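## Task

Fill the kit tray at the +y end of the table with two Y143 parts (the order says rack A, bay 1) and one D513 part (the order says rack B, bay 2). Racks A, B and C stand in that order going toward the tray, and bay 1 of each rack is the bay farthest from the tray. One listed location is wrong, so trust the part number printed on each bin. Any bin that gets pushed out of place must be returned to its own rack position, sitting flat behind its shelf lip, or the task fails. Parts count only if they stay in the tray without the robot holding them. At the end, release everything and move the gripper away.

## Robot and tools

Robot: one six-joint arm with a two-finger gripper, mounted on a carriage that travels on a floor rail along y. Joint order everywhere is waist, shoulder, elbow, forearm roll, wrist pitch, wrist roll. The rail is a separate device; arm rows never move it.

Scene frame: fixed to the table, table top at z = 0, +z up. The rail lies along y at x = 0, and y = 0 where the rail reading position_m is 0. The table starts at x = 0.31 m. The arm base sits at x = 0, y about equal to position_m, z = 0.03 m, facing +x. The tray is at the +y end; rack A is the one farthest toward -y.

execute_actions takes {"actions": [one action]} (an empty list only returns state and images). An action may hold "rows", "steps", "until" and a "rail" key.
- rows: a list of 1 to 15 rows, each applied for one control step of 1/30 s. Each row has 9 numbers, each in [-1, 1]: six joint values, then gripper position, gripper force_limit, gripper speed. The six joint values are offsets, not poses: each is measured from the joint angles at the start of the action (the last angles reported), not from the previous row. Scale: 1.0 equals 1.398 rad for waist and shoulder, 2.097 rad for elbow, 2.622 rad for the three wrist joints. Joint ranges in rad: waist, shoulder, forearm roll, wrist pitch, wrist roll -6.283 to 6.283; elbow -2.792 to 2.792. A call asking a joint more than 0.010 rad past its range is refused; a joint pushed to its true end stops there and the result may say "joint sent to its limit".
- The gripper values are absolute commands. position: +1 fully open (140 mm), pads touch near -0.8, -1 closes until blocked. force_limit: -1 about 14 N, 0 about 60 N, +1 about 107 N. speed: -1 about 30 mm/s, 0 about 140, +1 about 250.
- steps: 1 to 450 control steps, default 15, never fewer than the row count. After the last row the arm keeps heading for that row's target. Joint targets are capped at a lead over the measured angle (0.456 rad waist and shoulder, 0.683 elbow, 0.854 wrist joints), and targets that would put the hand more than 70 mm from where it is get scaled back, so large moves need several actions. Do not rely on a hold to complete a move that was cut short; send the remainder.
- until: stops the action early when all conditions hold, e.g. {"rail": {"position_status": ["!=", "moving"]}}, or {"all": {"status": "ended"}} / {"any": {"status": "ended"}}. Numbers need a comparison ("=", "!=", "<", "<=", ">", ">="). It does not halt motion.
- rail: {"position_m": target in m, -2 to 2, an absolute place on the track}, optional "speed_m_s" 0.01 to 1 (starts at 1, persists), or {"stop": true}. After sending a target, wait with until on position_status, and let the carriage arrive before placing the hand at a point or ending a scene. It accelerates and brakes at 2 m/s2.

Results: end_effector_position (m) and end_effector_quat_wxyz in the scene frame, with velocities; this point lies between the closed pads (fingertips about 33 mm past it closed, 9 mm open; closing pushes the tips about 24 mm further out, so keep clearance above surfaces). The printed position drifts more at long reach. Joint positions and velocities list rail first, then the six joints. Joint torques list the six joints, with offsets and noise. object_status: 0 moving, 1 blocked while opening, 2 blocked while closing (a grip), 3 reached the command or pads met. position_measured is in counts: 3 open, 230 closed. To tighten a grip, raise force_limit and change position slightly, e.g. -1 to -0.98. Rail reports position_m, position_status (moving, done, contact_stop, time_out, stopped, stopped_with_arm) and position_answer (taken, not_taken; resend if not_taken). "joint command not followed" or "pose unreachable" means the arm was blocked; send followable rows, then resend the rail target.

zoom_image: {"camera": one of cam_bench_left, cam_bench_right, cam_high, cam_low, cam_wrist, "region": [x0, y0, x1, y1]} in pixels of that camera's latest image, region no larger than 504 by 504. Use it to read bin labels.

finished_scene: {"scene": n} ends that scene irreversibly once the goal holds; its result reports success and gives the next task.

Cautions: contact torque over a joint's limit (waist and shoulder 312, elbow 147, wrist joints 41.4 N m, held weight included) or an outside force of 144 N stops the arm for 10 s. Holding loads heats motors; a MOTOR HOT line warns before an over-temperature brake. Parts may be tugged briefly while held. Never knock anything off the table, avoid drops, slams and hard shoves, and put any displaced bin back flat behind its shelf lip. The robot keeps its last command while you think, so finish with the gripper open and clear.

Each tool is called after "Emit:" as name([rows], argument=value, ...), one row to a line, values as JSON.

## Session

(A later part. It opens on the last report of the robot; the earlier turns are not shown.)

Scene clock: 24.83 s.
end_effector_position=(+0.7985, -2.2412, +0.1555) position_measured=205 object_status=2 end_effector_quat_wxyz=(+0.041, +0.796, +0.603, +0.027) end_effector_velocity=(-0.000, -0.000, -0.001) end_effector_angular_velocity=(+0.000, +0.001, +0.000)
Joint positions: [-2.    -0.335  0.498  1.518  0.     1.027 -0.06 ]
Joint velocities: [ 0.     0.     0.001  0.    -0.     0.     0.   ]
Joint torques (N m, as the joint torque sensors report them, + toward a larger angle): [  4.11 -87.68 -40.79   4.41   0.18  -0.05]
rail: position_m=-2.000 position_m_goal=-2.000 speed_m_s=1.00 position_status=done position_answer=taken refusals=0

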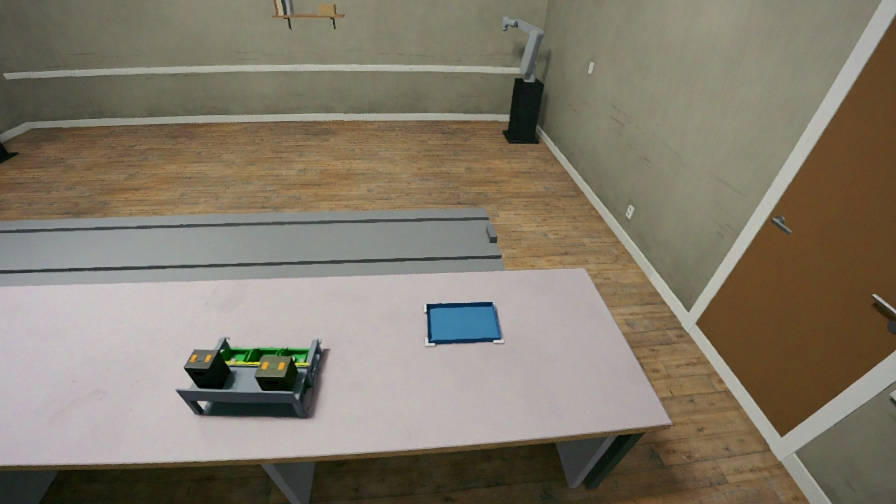

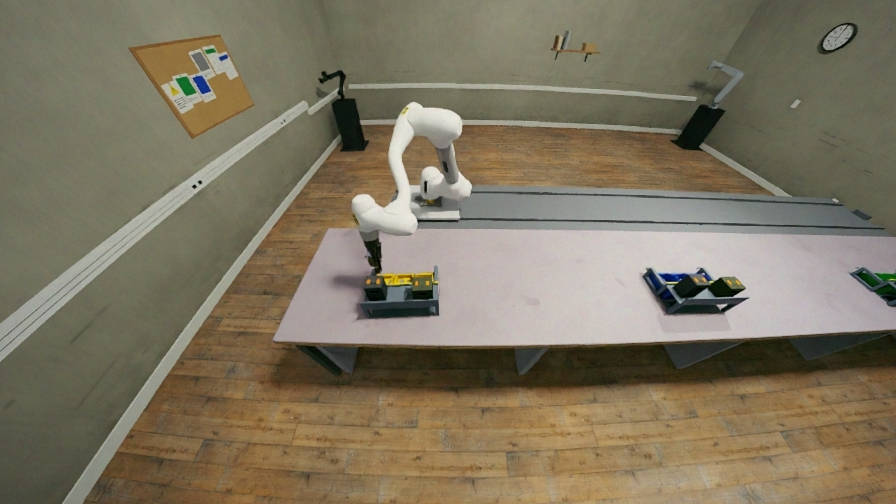

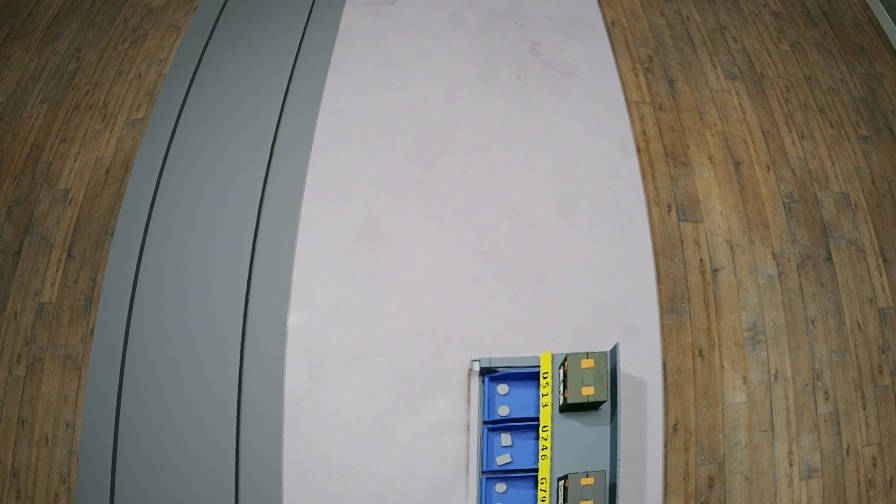

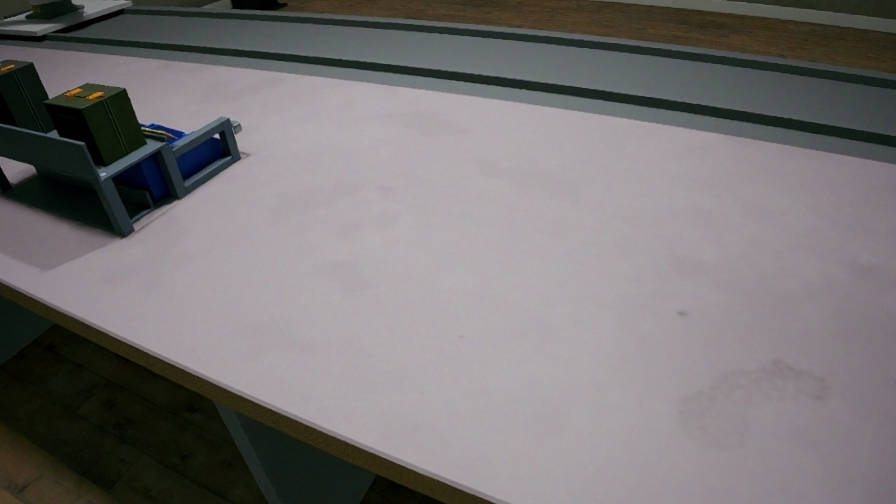

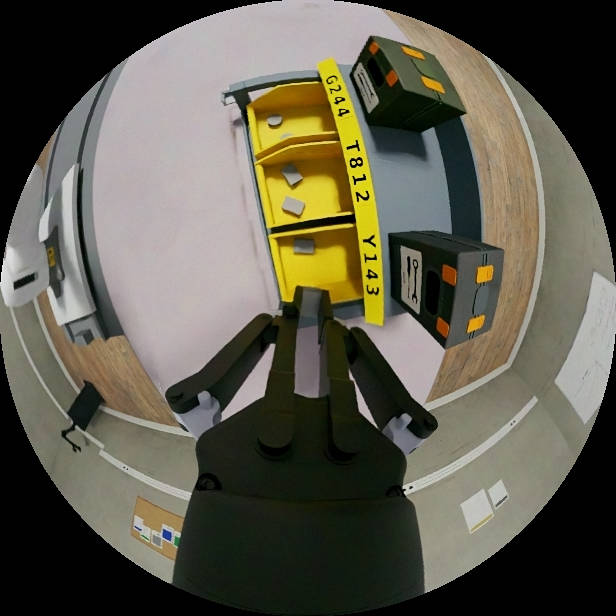

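Emit:
execute_actions([
  {"rows":[[0,-0.06,0.05,0,-0.008,0,-1,0,-0.5],[0,-0.12,0.1,0,-0.016,0,-1,0,-0.5],[0,-0.18,0.15,0,-0.024,0,-1,0,-0.5],[0,-0.2325,0.1936,0,-0.0317,0,-1,0,-0.5],[0,-0.2325,0.1936,0,-0.0317,0,-1,0,-0.5],[0,-0.2325,0.1936,0,-0.0317,0,-1,0,-0.5],[0,-0.2325,0.1936,0,-0.0317,0,-1,0,-0.5],[0,-0.2325,0.1936,0,-0.0317,0,-1,0,-0.5],[0,-0.2325,0.1936,0,-0.0317,0,-1,0,-0.5],[0,-0.2325,0.1936,0,-0.0317,0,-1,0,-0.5],[0,-0.2325,0.1936,0,-0.0317,0,-1,0,-0.5],[0,-0.2325,0.1936,0,-0.0317,0,-1,0,-0.5],[0.1,-0.2325,0.1936,0,-0.0317,0,-1,0,-0.5],[0.2,-0.2325,0.1936,0,-0.0317,0,-1,0,-0.5],[0.311,-0.2325,0.1936,0,-0.0317,0,-1,0,-0.5]],"rail":{"position_m":1.98},"steps":250,"until":{"rail":{"position_status":["!=","moving"]}}},
])

Emit:
execute_actions([
  {"rows":[[0,0.03,0.003,0,-0.02,0,-1,0,-0.5],[0,0.07,0.006,0,-0.04,0,-1,0,-0.5],[0,0.105,0.009,0,-0.06,0,-1,0,-0.5],[0,0.1405,0.0116,0,-0.0839,0,-1,0,-0.5]],"steps":24},
])

Scene clock: 32.50 s.
end_effector_position=(+0.6169, +2.0775, +0.1817) position_measured=205 object_status=2 end_effector_quat_wxyz=(+0.035, +0.647, +0.761, +0.036) end_effector_velocity=(-0.000, +0.011, +0.000) end_effector_angular_velocity=(-0.000, +0.000, +0.000)
Joint positions: [ 1.981  0.1    0.173  1.924  0.     0.944 -0.06 ]
Joint velocities: [ 0.011 -0.     0.    -0.    -0.     0.     0.   ]
Joint torques (N m, as the joint torque sensors report them, + toward a larger angle): [-11.1  -53.31 -37.57   3.98   0.18   0.07]
rail: position_m=1.981 position_m_goal=1.980 speed_m_s=1.00 position_status=done position_answer=taken refusals=0

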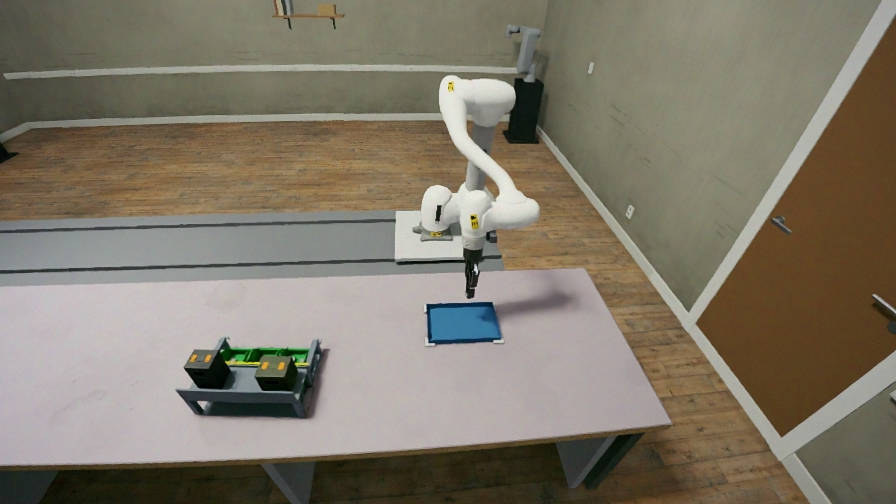

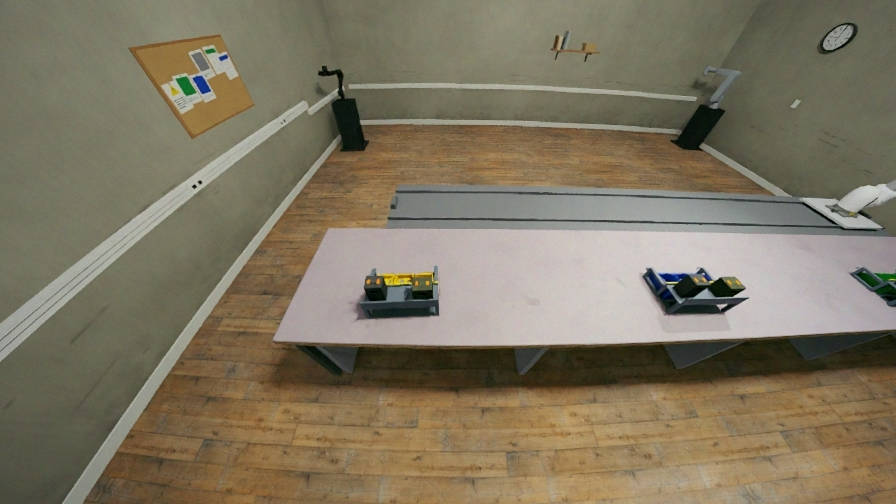

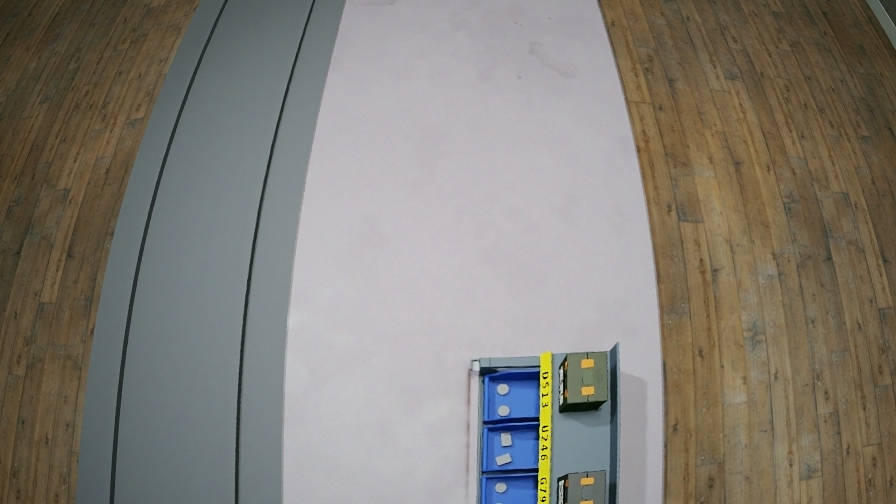

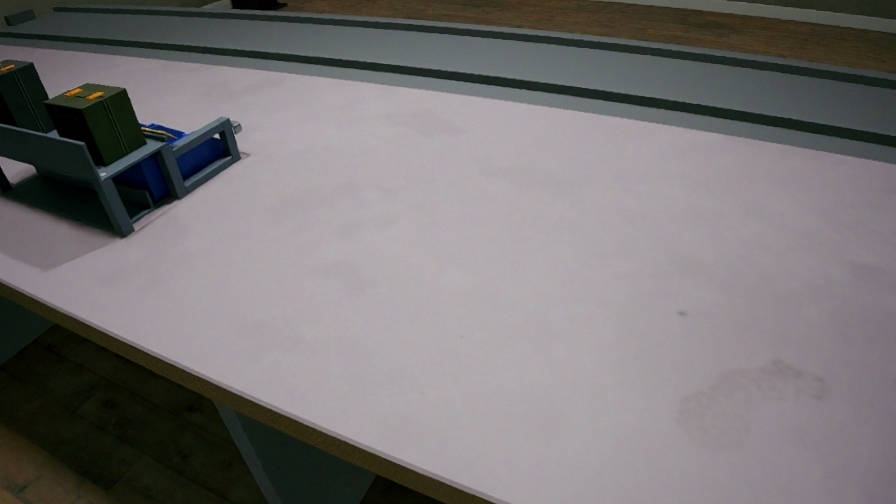

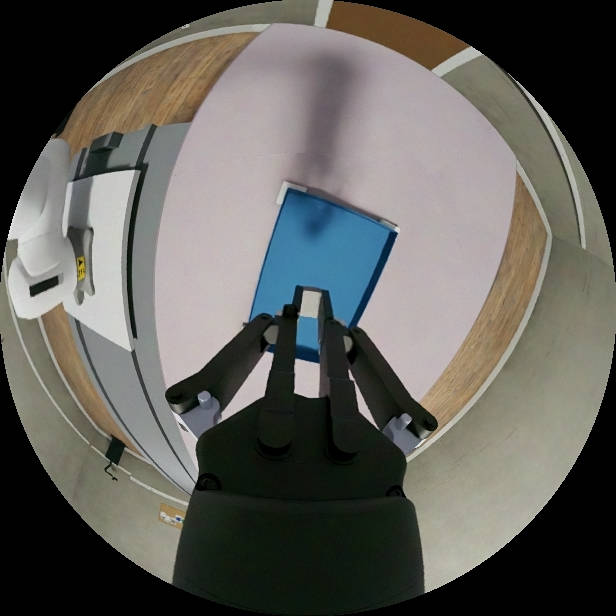

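Scene clock: 33.30 s.
end_effector_position=(+0.6603, +2.0811, +0.0500) position_measured=205 object_status=2 end_effector_quat_wxyz=(+0.035, +0.647, +0.760, +0.036) end_effector_velocity=(+0.000, +0.000, +0.000) end_effector_angular_velocity=(+0.000, -0.001, +0.000)
Joint positions: [ 1.98   0.1    0.369  1.949  0.     0.724 -0.06 ]
Joint velocities: [ 0.     0.    -0.001 -0.    -0.    -0.     0.   ]
Joint torques (N m, as the joint torque sensors report them, + toward a larger angle): [  3.76 -66.57 -31.48   3.41   0.23  -0.14]
rail: position_m=1.980 position_m_goal=1.980 speed_m_s=1.00 position_status=done position_answer=taken refusals=0

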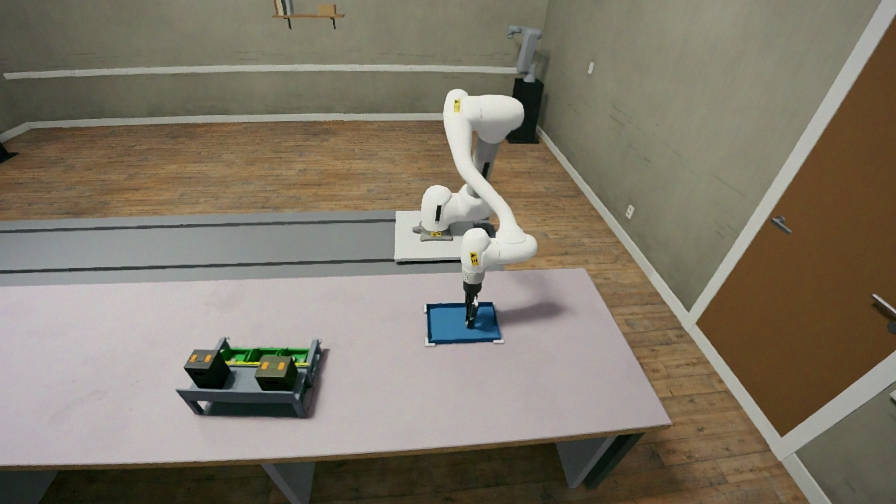

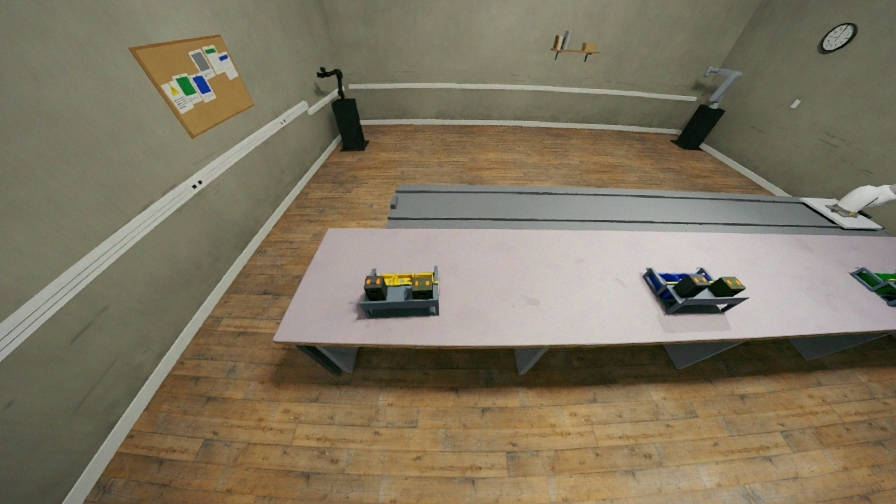

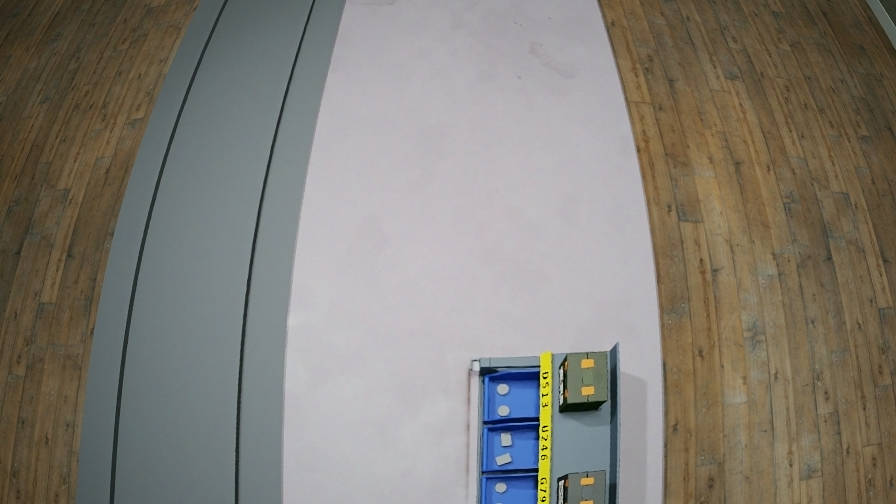

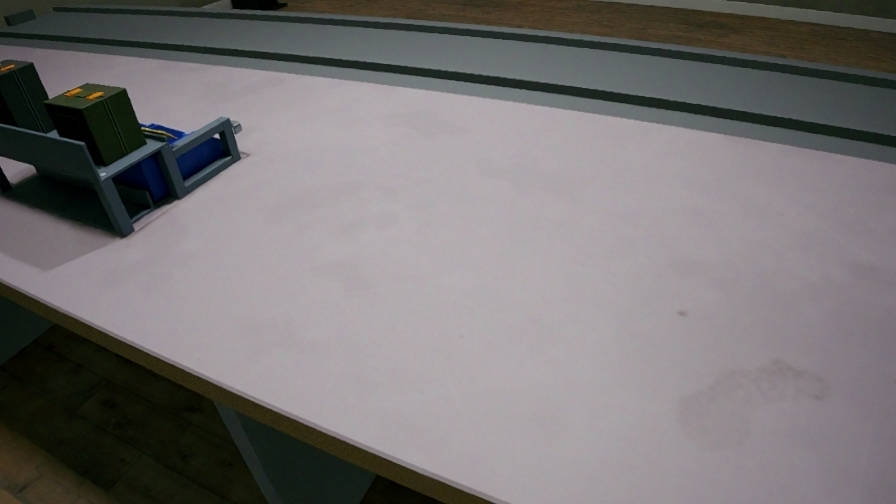

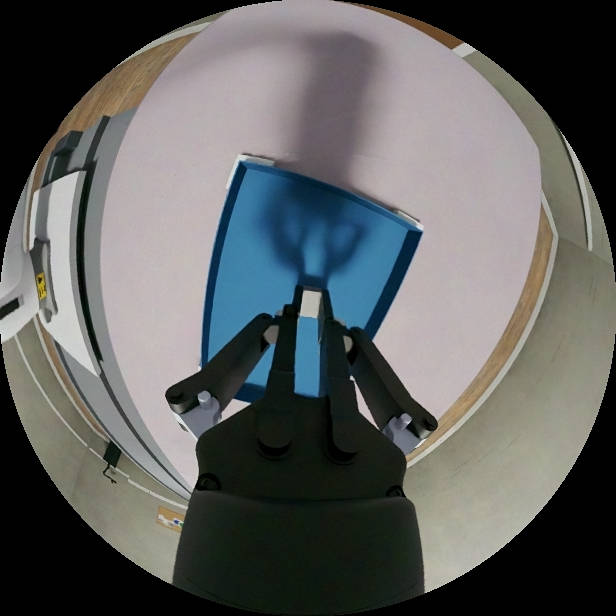

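Emit:
execute_actions([
  {"rows":[[0,0,0,0,0,0,-0.3,0,0],[0,0,0,0,0,0,-0.3,0,0],[0,0,0,0,0,0,-0.3,0,0],[0,0,0,0,0,0,-0.3,0,0],[0,0,0,0,0,0,-0.3,0,0],[0,0,0,0,0,0,-0.3,0,0],[0,0,0,0,0,0,-0.3,0,0],[0,0,0,0,0,0,-0.3,0,0],[0,-0.05,-0.004,0,0.03,0,-0.3,0,0],[0,-0.1,-0.008,0,0.06,0,-0.3,0,0],[0,-0.1405,-0.0116,0,0.0839,0,-0.3,0,0]],"steps":26},
])

Emit:
execute_actions([
  {"rows":[[-0.09,0,0,0,0,0,-0.3,0,0],[-0.18,0,0,0,0,0,-0.3,0,0],[-0.269,0,0,0,0,-0.0175,-0.3,0,0]],"rail":{"position_m":-2},"steps":250,"until":{"rail":{"position_status":["!=","moving"]}}},
])

Emit:
execute_actions([
  {"rows":[[0,0.075,-0.06,0,0.009,0,-0.3,0,0],[0,0.15,-0.12,0,0.017,0,-0.3,0,0],[0,0.225,-0.182,0,0.0258,0,-0.3,0,0]],"steps":28},
])

Scene clock: 37.93 s.
end_effector_position=(+0.6169, +2.0768, +0.1818) position_measured=167 object_status=3 end_effector_quat_wxyz=(+0.035, +0.647, +0.760, +0.037) end_effector_velocity=(-0.000, -0.000, -0.001) end_effector_angular_velocity=(+0.000, +0.002, -0.001)
Joint positions: [ 1.98   0.1    0.173  1.924  0.     0.944 -0.06 ]
Joint velocities: [ 0.    -0.     0.001  0.     0.     0.     0.   ]
Joint torques (N m, as the joint torque sensors report them, + toward a larger angle): [  0.29 -53.89 -36.26   4.12   0.44  -0.04]
rail: position_m=1.980 position_m_goal=1.980 speed_m_s=1.00 position_status=done position_answer=taken refusals=0

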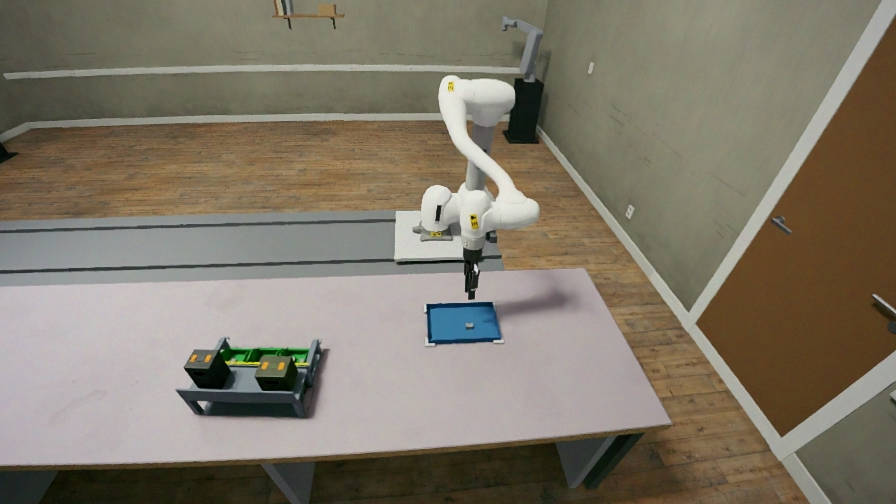

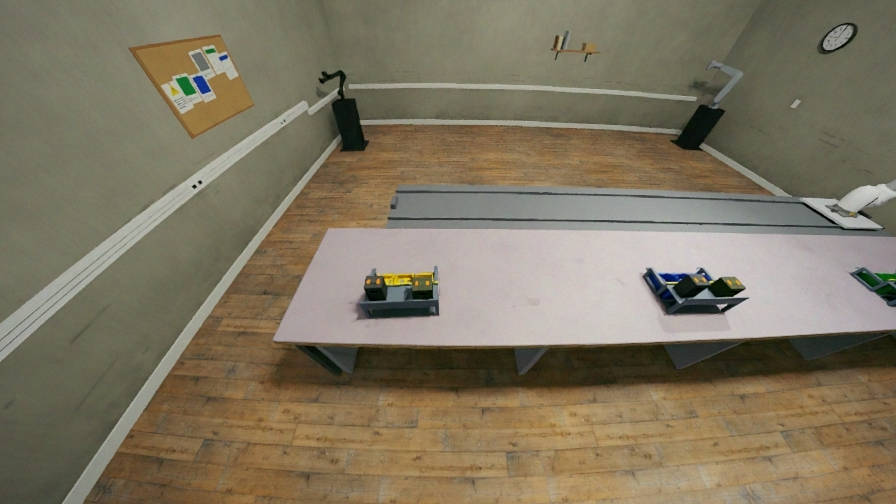

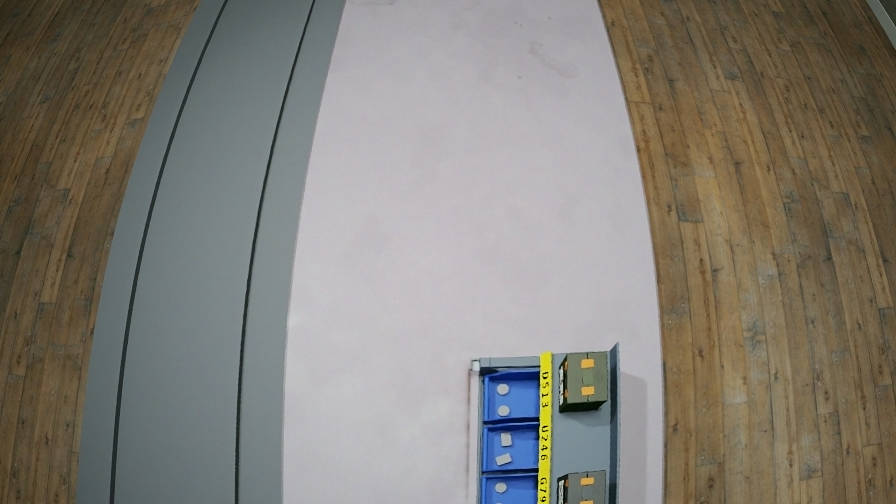

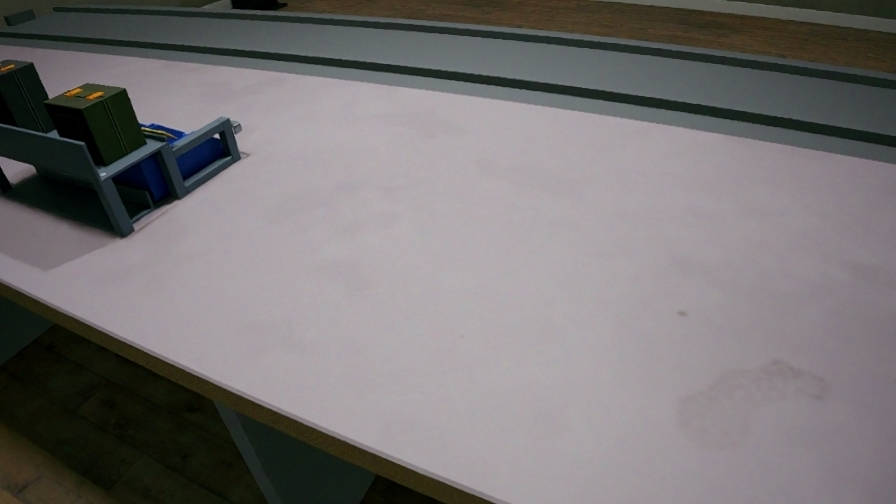

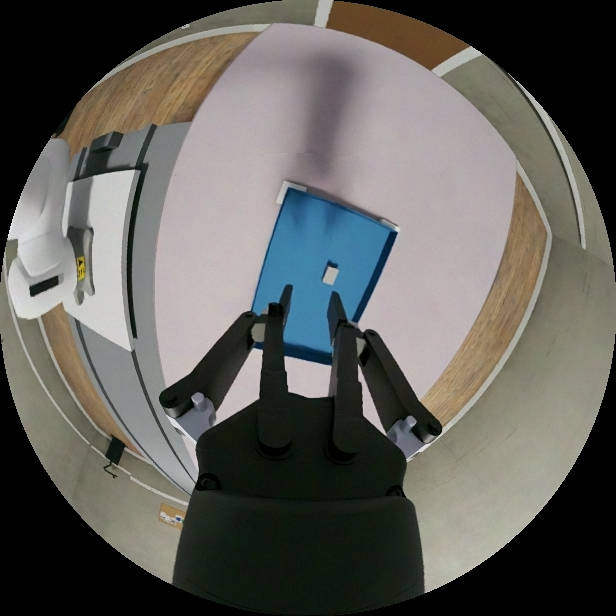

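Scene clock: 42.43 s.
end_effector_position=(+0.6094, -2.1367, +0.1818) position_measured=167 object_status=3 end_effector_quat_wxyz=(+0.042, +0.764, +0.644, +0.028) end_effector_velocity=(+0.002, +0.009, +0.000) end_effector_angular_velocity=(-0.000, -0.000, +0.014)
Joint positions: [-2.    -0.276  0.173  1.924  0.     0.944 -0.106]
Joint velocities: [ 0.     0.014 -0.     0.    -0.    -0.     0.   ]
Joint torques (N m, as the joint torque sensors report them, + toward a larger angle): [ 19.45 -59.97 -35.4    4.73   0.29  -0.31]
rail: position_m=-2.000 position_m_goal=-2.000 speed_m_s=1.00 position_status=done position_answer=taken refusals=0

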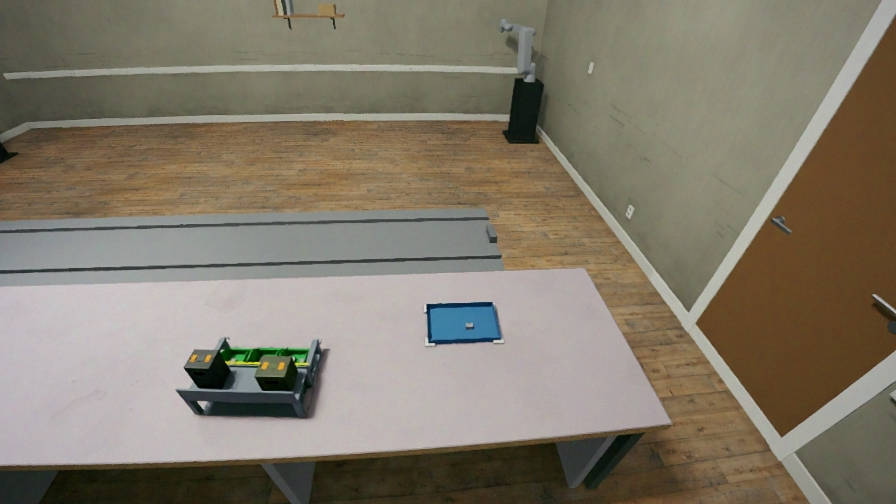

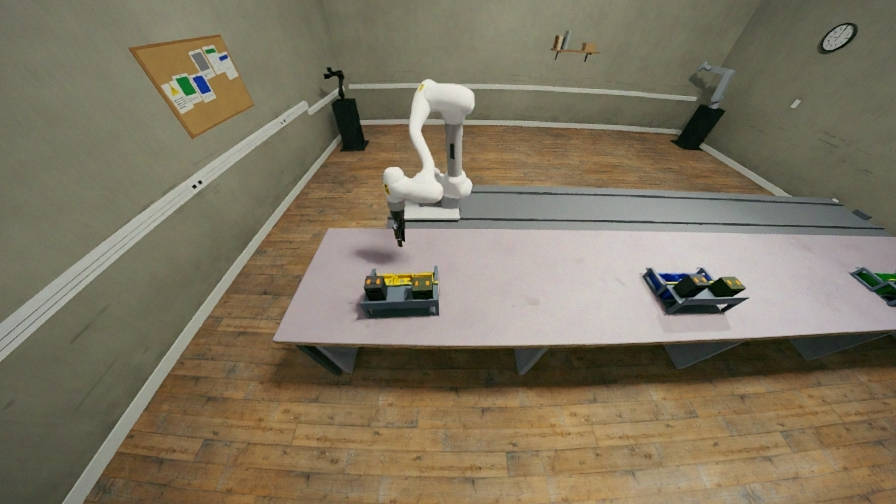

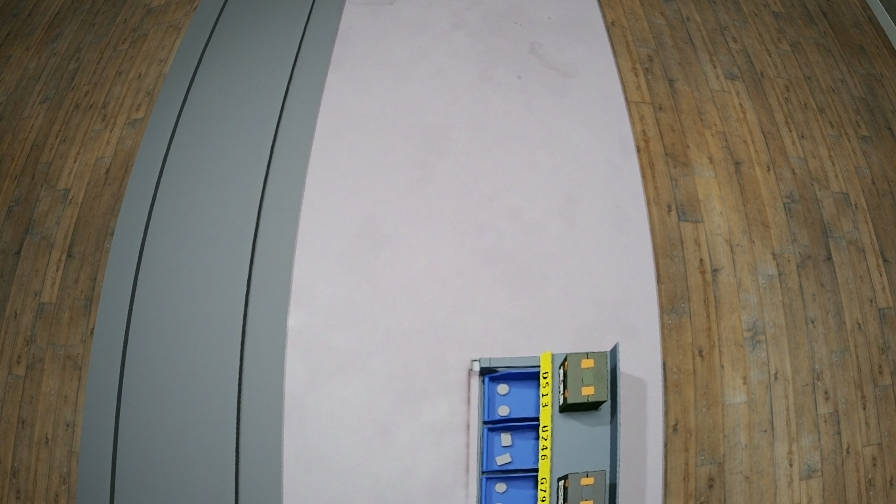

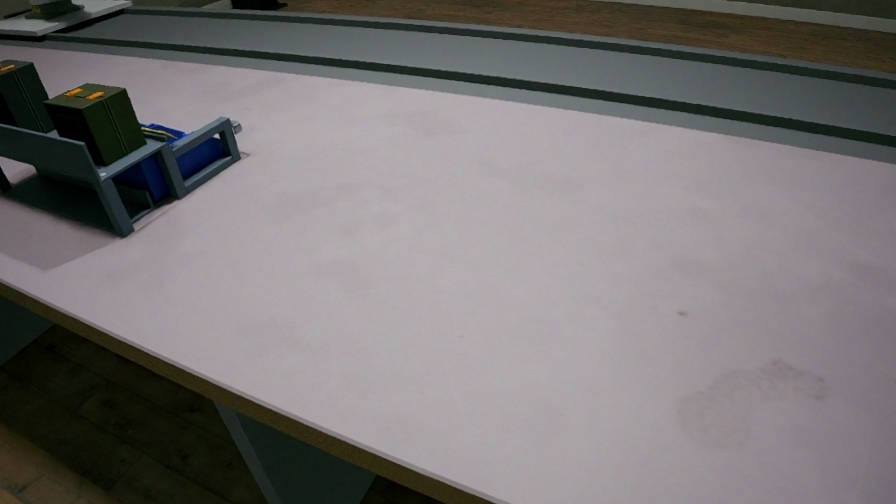

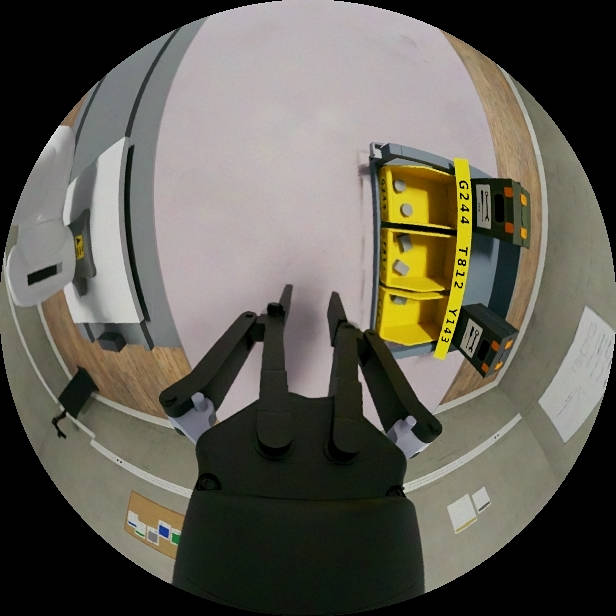

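Scene clock: 43.37 s.
end_effector_position=(+0.8030, -2.1916, +0.1518) position_measured=167 object_status=3 end_effector_quat_wxyz=(+0.042, +0.764, +0.644, +0.028) end_effector_velocity=(+0.000, -0.000, +0.001) end_effector_angular_velocity=(-0.000, -0.001, -0.000)
Joint positions: [-2.    -0.276  0.487  1.543  0.     1.011 -0.106]
Joint velocities: [ 0.    -0.    -0.001 -0.    -0.     0.     0.   ]
Joint torques (N m, as the joint torque sensors report them, + toward a larger angle): [  1.89 -87.63 -40.06   4.38   0.57  -0.14]
rail: position_m=-2.000 position_m_goal=-2.000 speed_m_s=1.00 position_status=done position_answer=taken refusals=0

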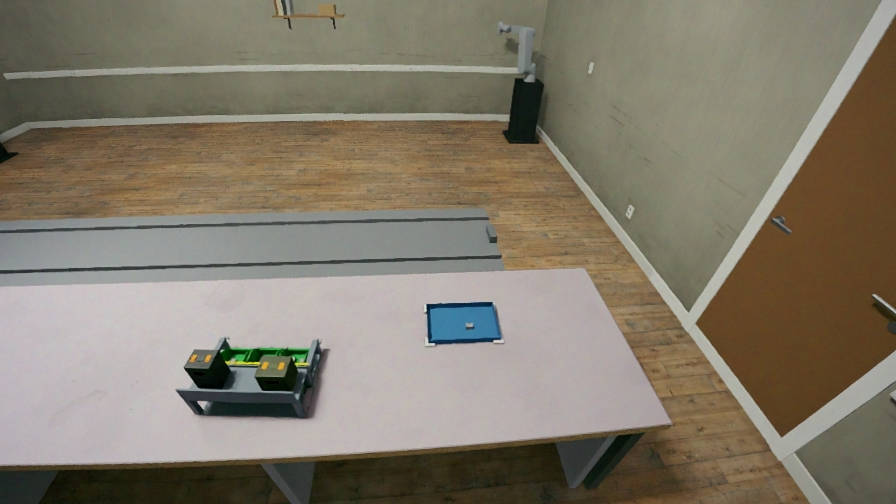

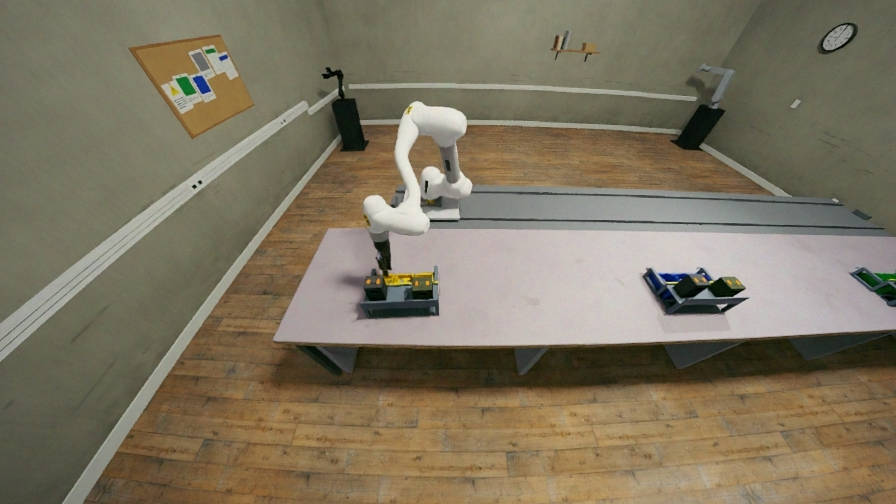

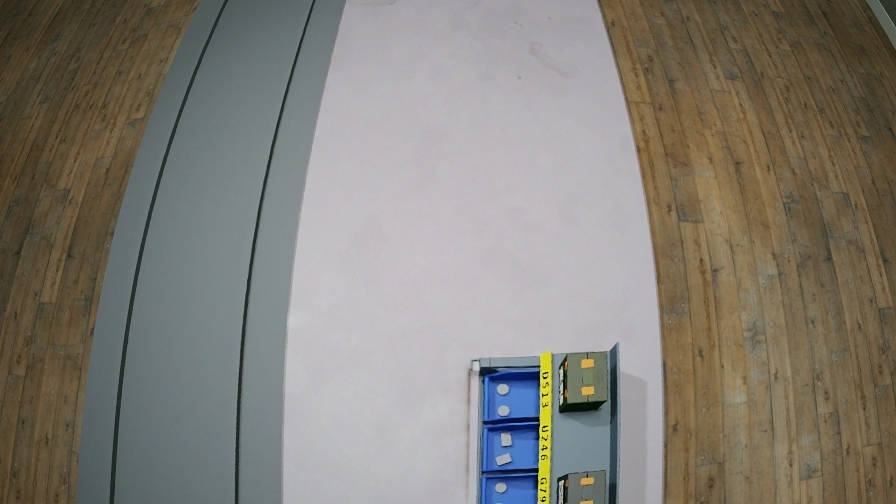

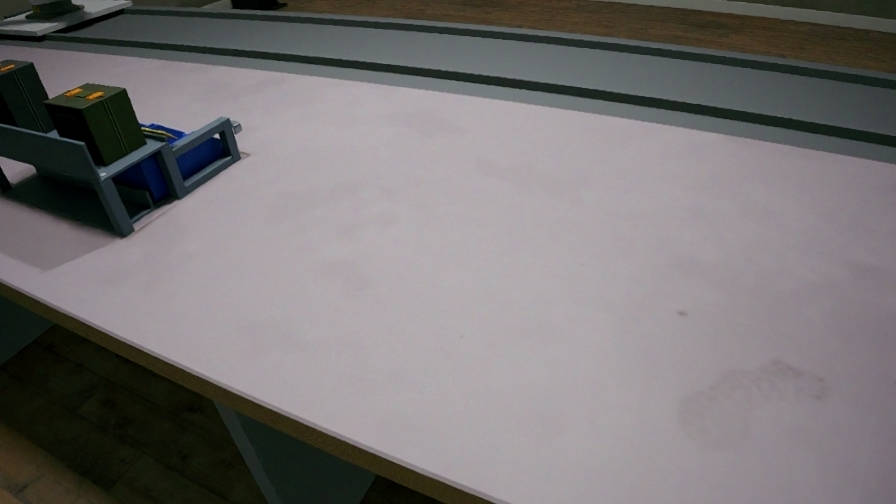

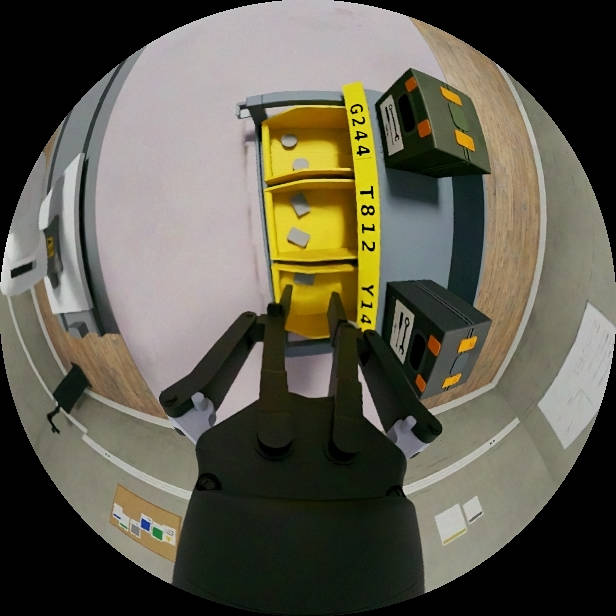

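Emit:
execute_actions([
  {"rows":[[-0.005,0.013,0.008,0,-0.014,0,-0.3,0,0],[-0.005,0.026,0.016,0,-0.027,0,-0.3,0,0],[-0.005,0.039,0.0245,0,-0.04,0,-0.3,0,0],[-0.005,0.0525,0.0327,0,-0.054,0,-0.3,0,0]],"steps":22},
])

Emit:
zoom_image(camera="cam_wrist", region=[230,210,390,350])

Scene clock: 46.13 s.
end_effector_position=(+0.8009, -2.1969, +0.0606) position_measured=167 object_status=3 end_effector_quat_wxyz=(+0.042, +0.766, +0.641, +0.028) end_effector_velocity=(+0.000, -0.000, +0.000) end_effector_angular_velocity=(-0.000, -0.000, -0.000)
Joint positions: [-2.    -0.283  0.561  1.611  0.     0.87  -0.106]
Joint velocities: [ 0.  0. -0.  0.  0. -0. -0.]
Joint torques (N m, as the joint torque sensors report them, + toward a larger angle): [  0.24 -87.71 -36.04   4.23   0.46  -0.36]
rail: position_m=-2.000 position_m_goal=-2.000 speed_m_s=1.00 position_status=done position_answer=taken refusals=0

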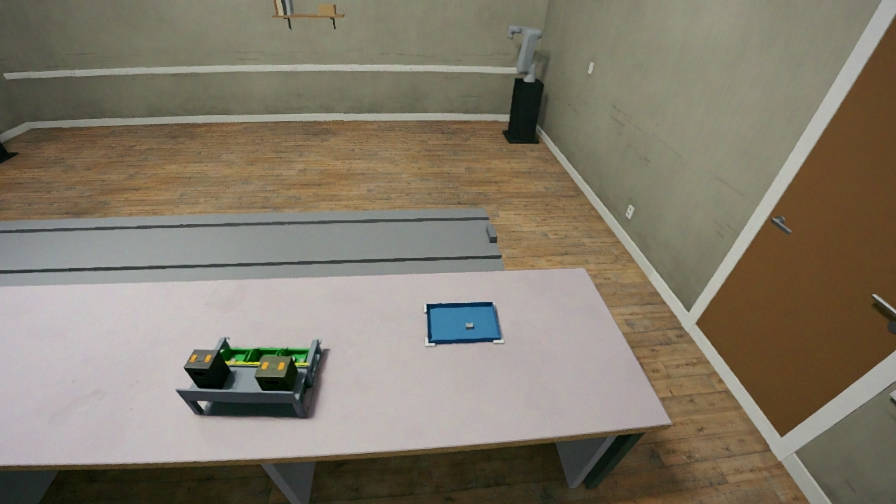

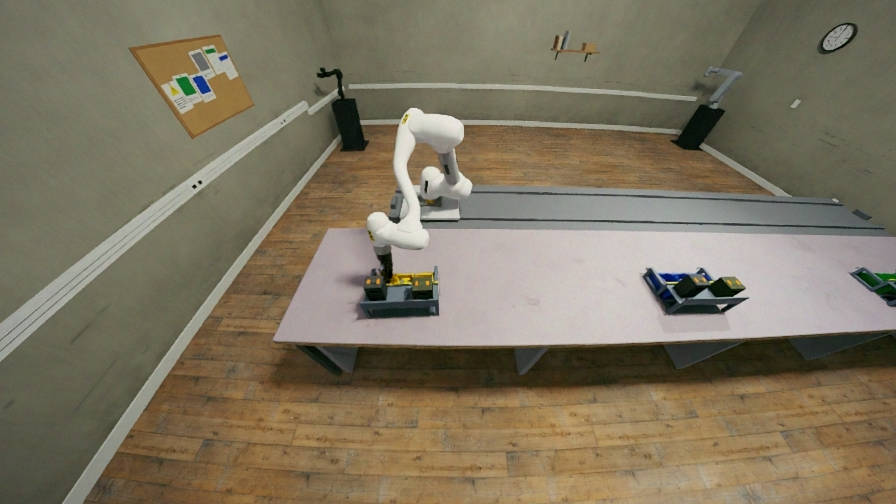

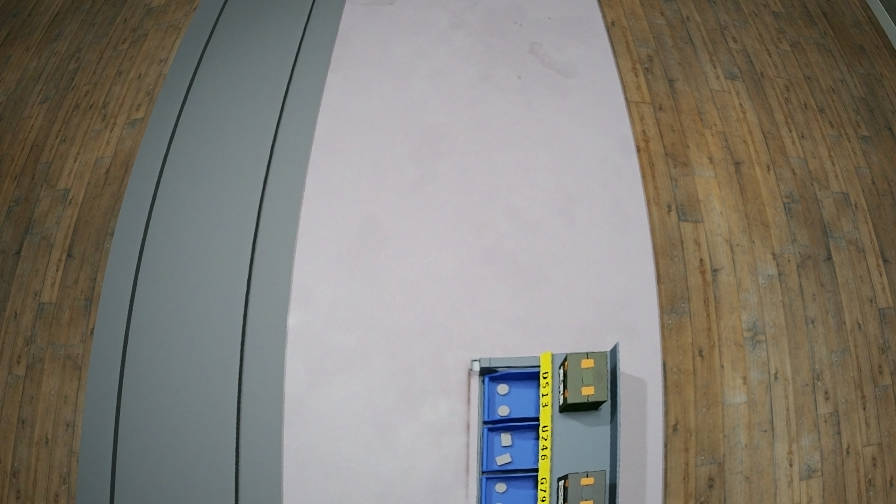

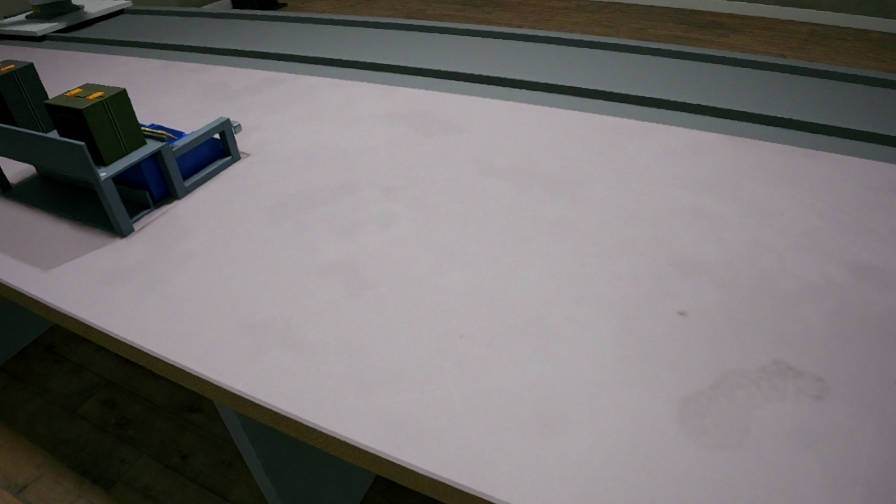

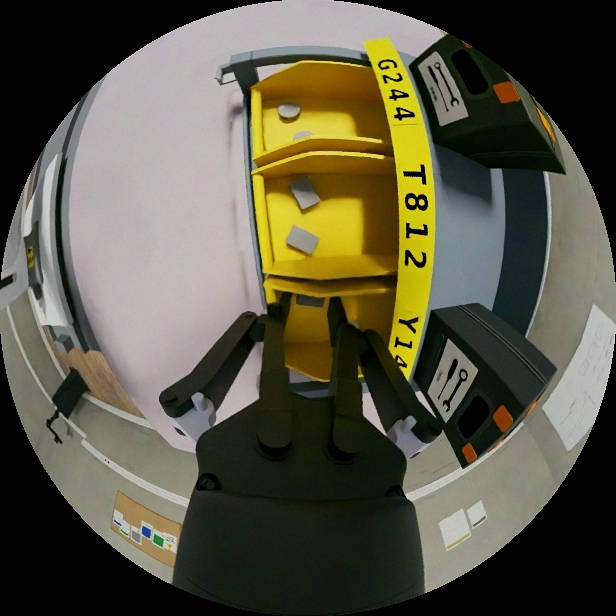

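Region (230, 210, 390, 350) of cam_wrist's 616x616 image, scaled by 3.150, with more detail than that image has; it fills the top 441 rows of this view, and the rest is white.

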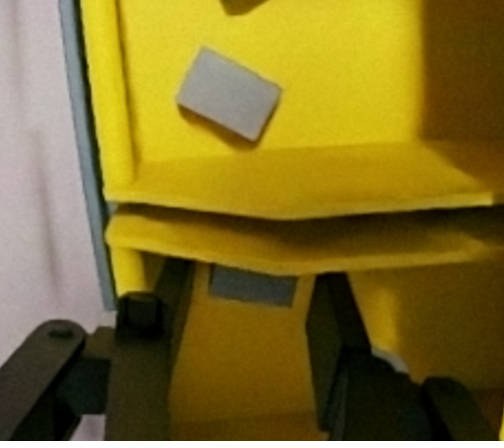

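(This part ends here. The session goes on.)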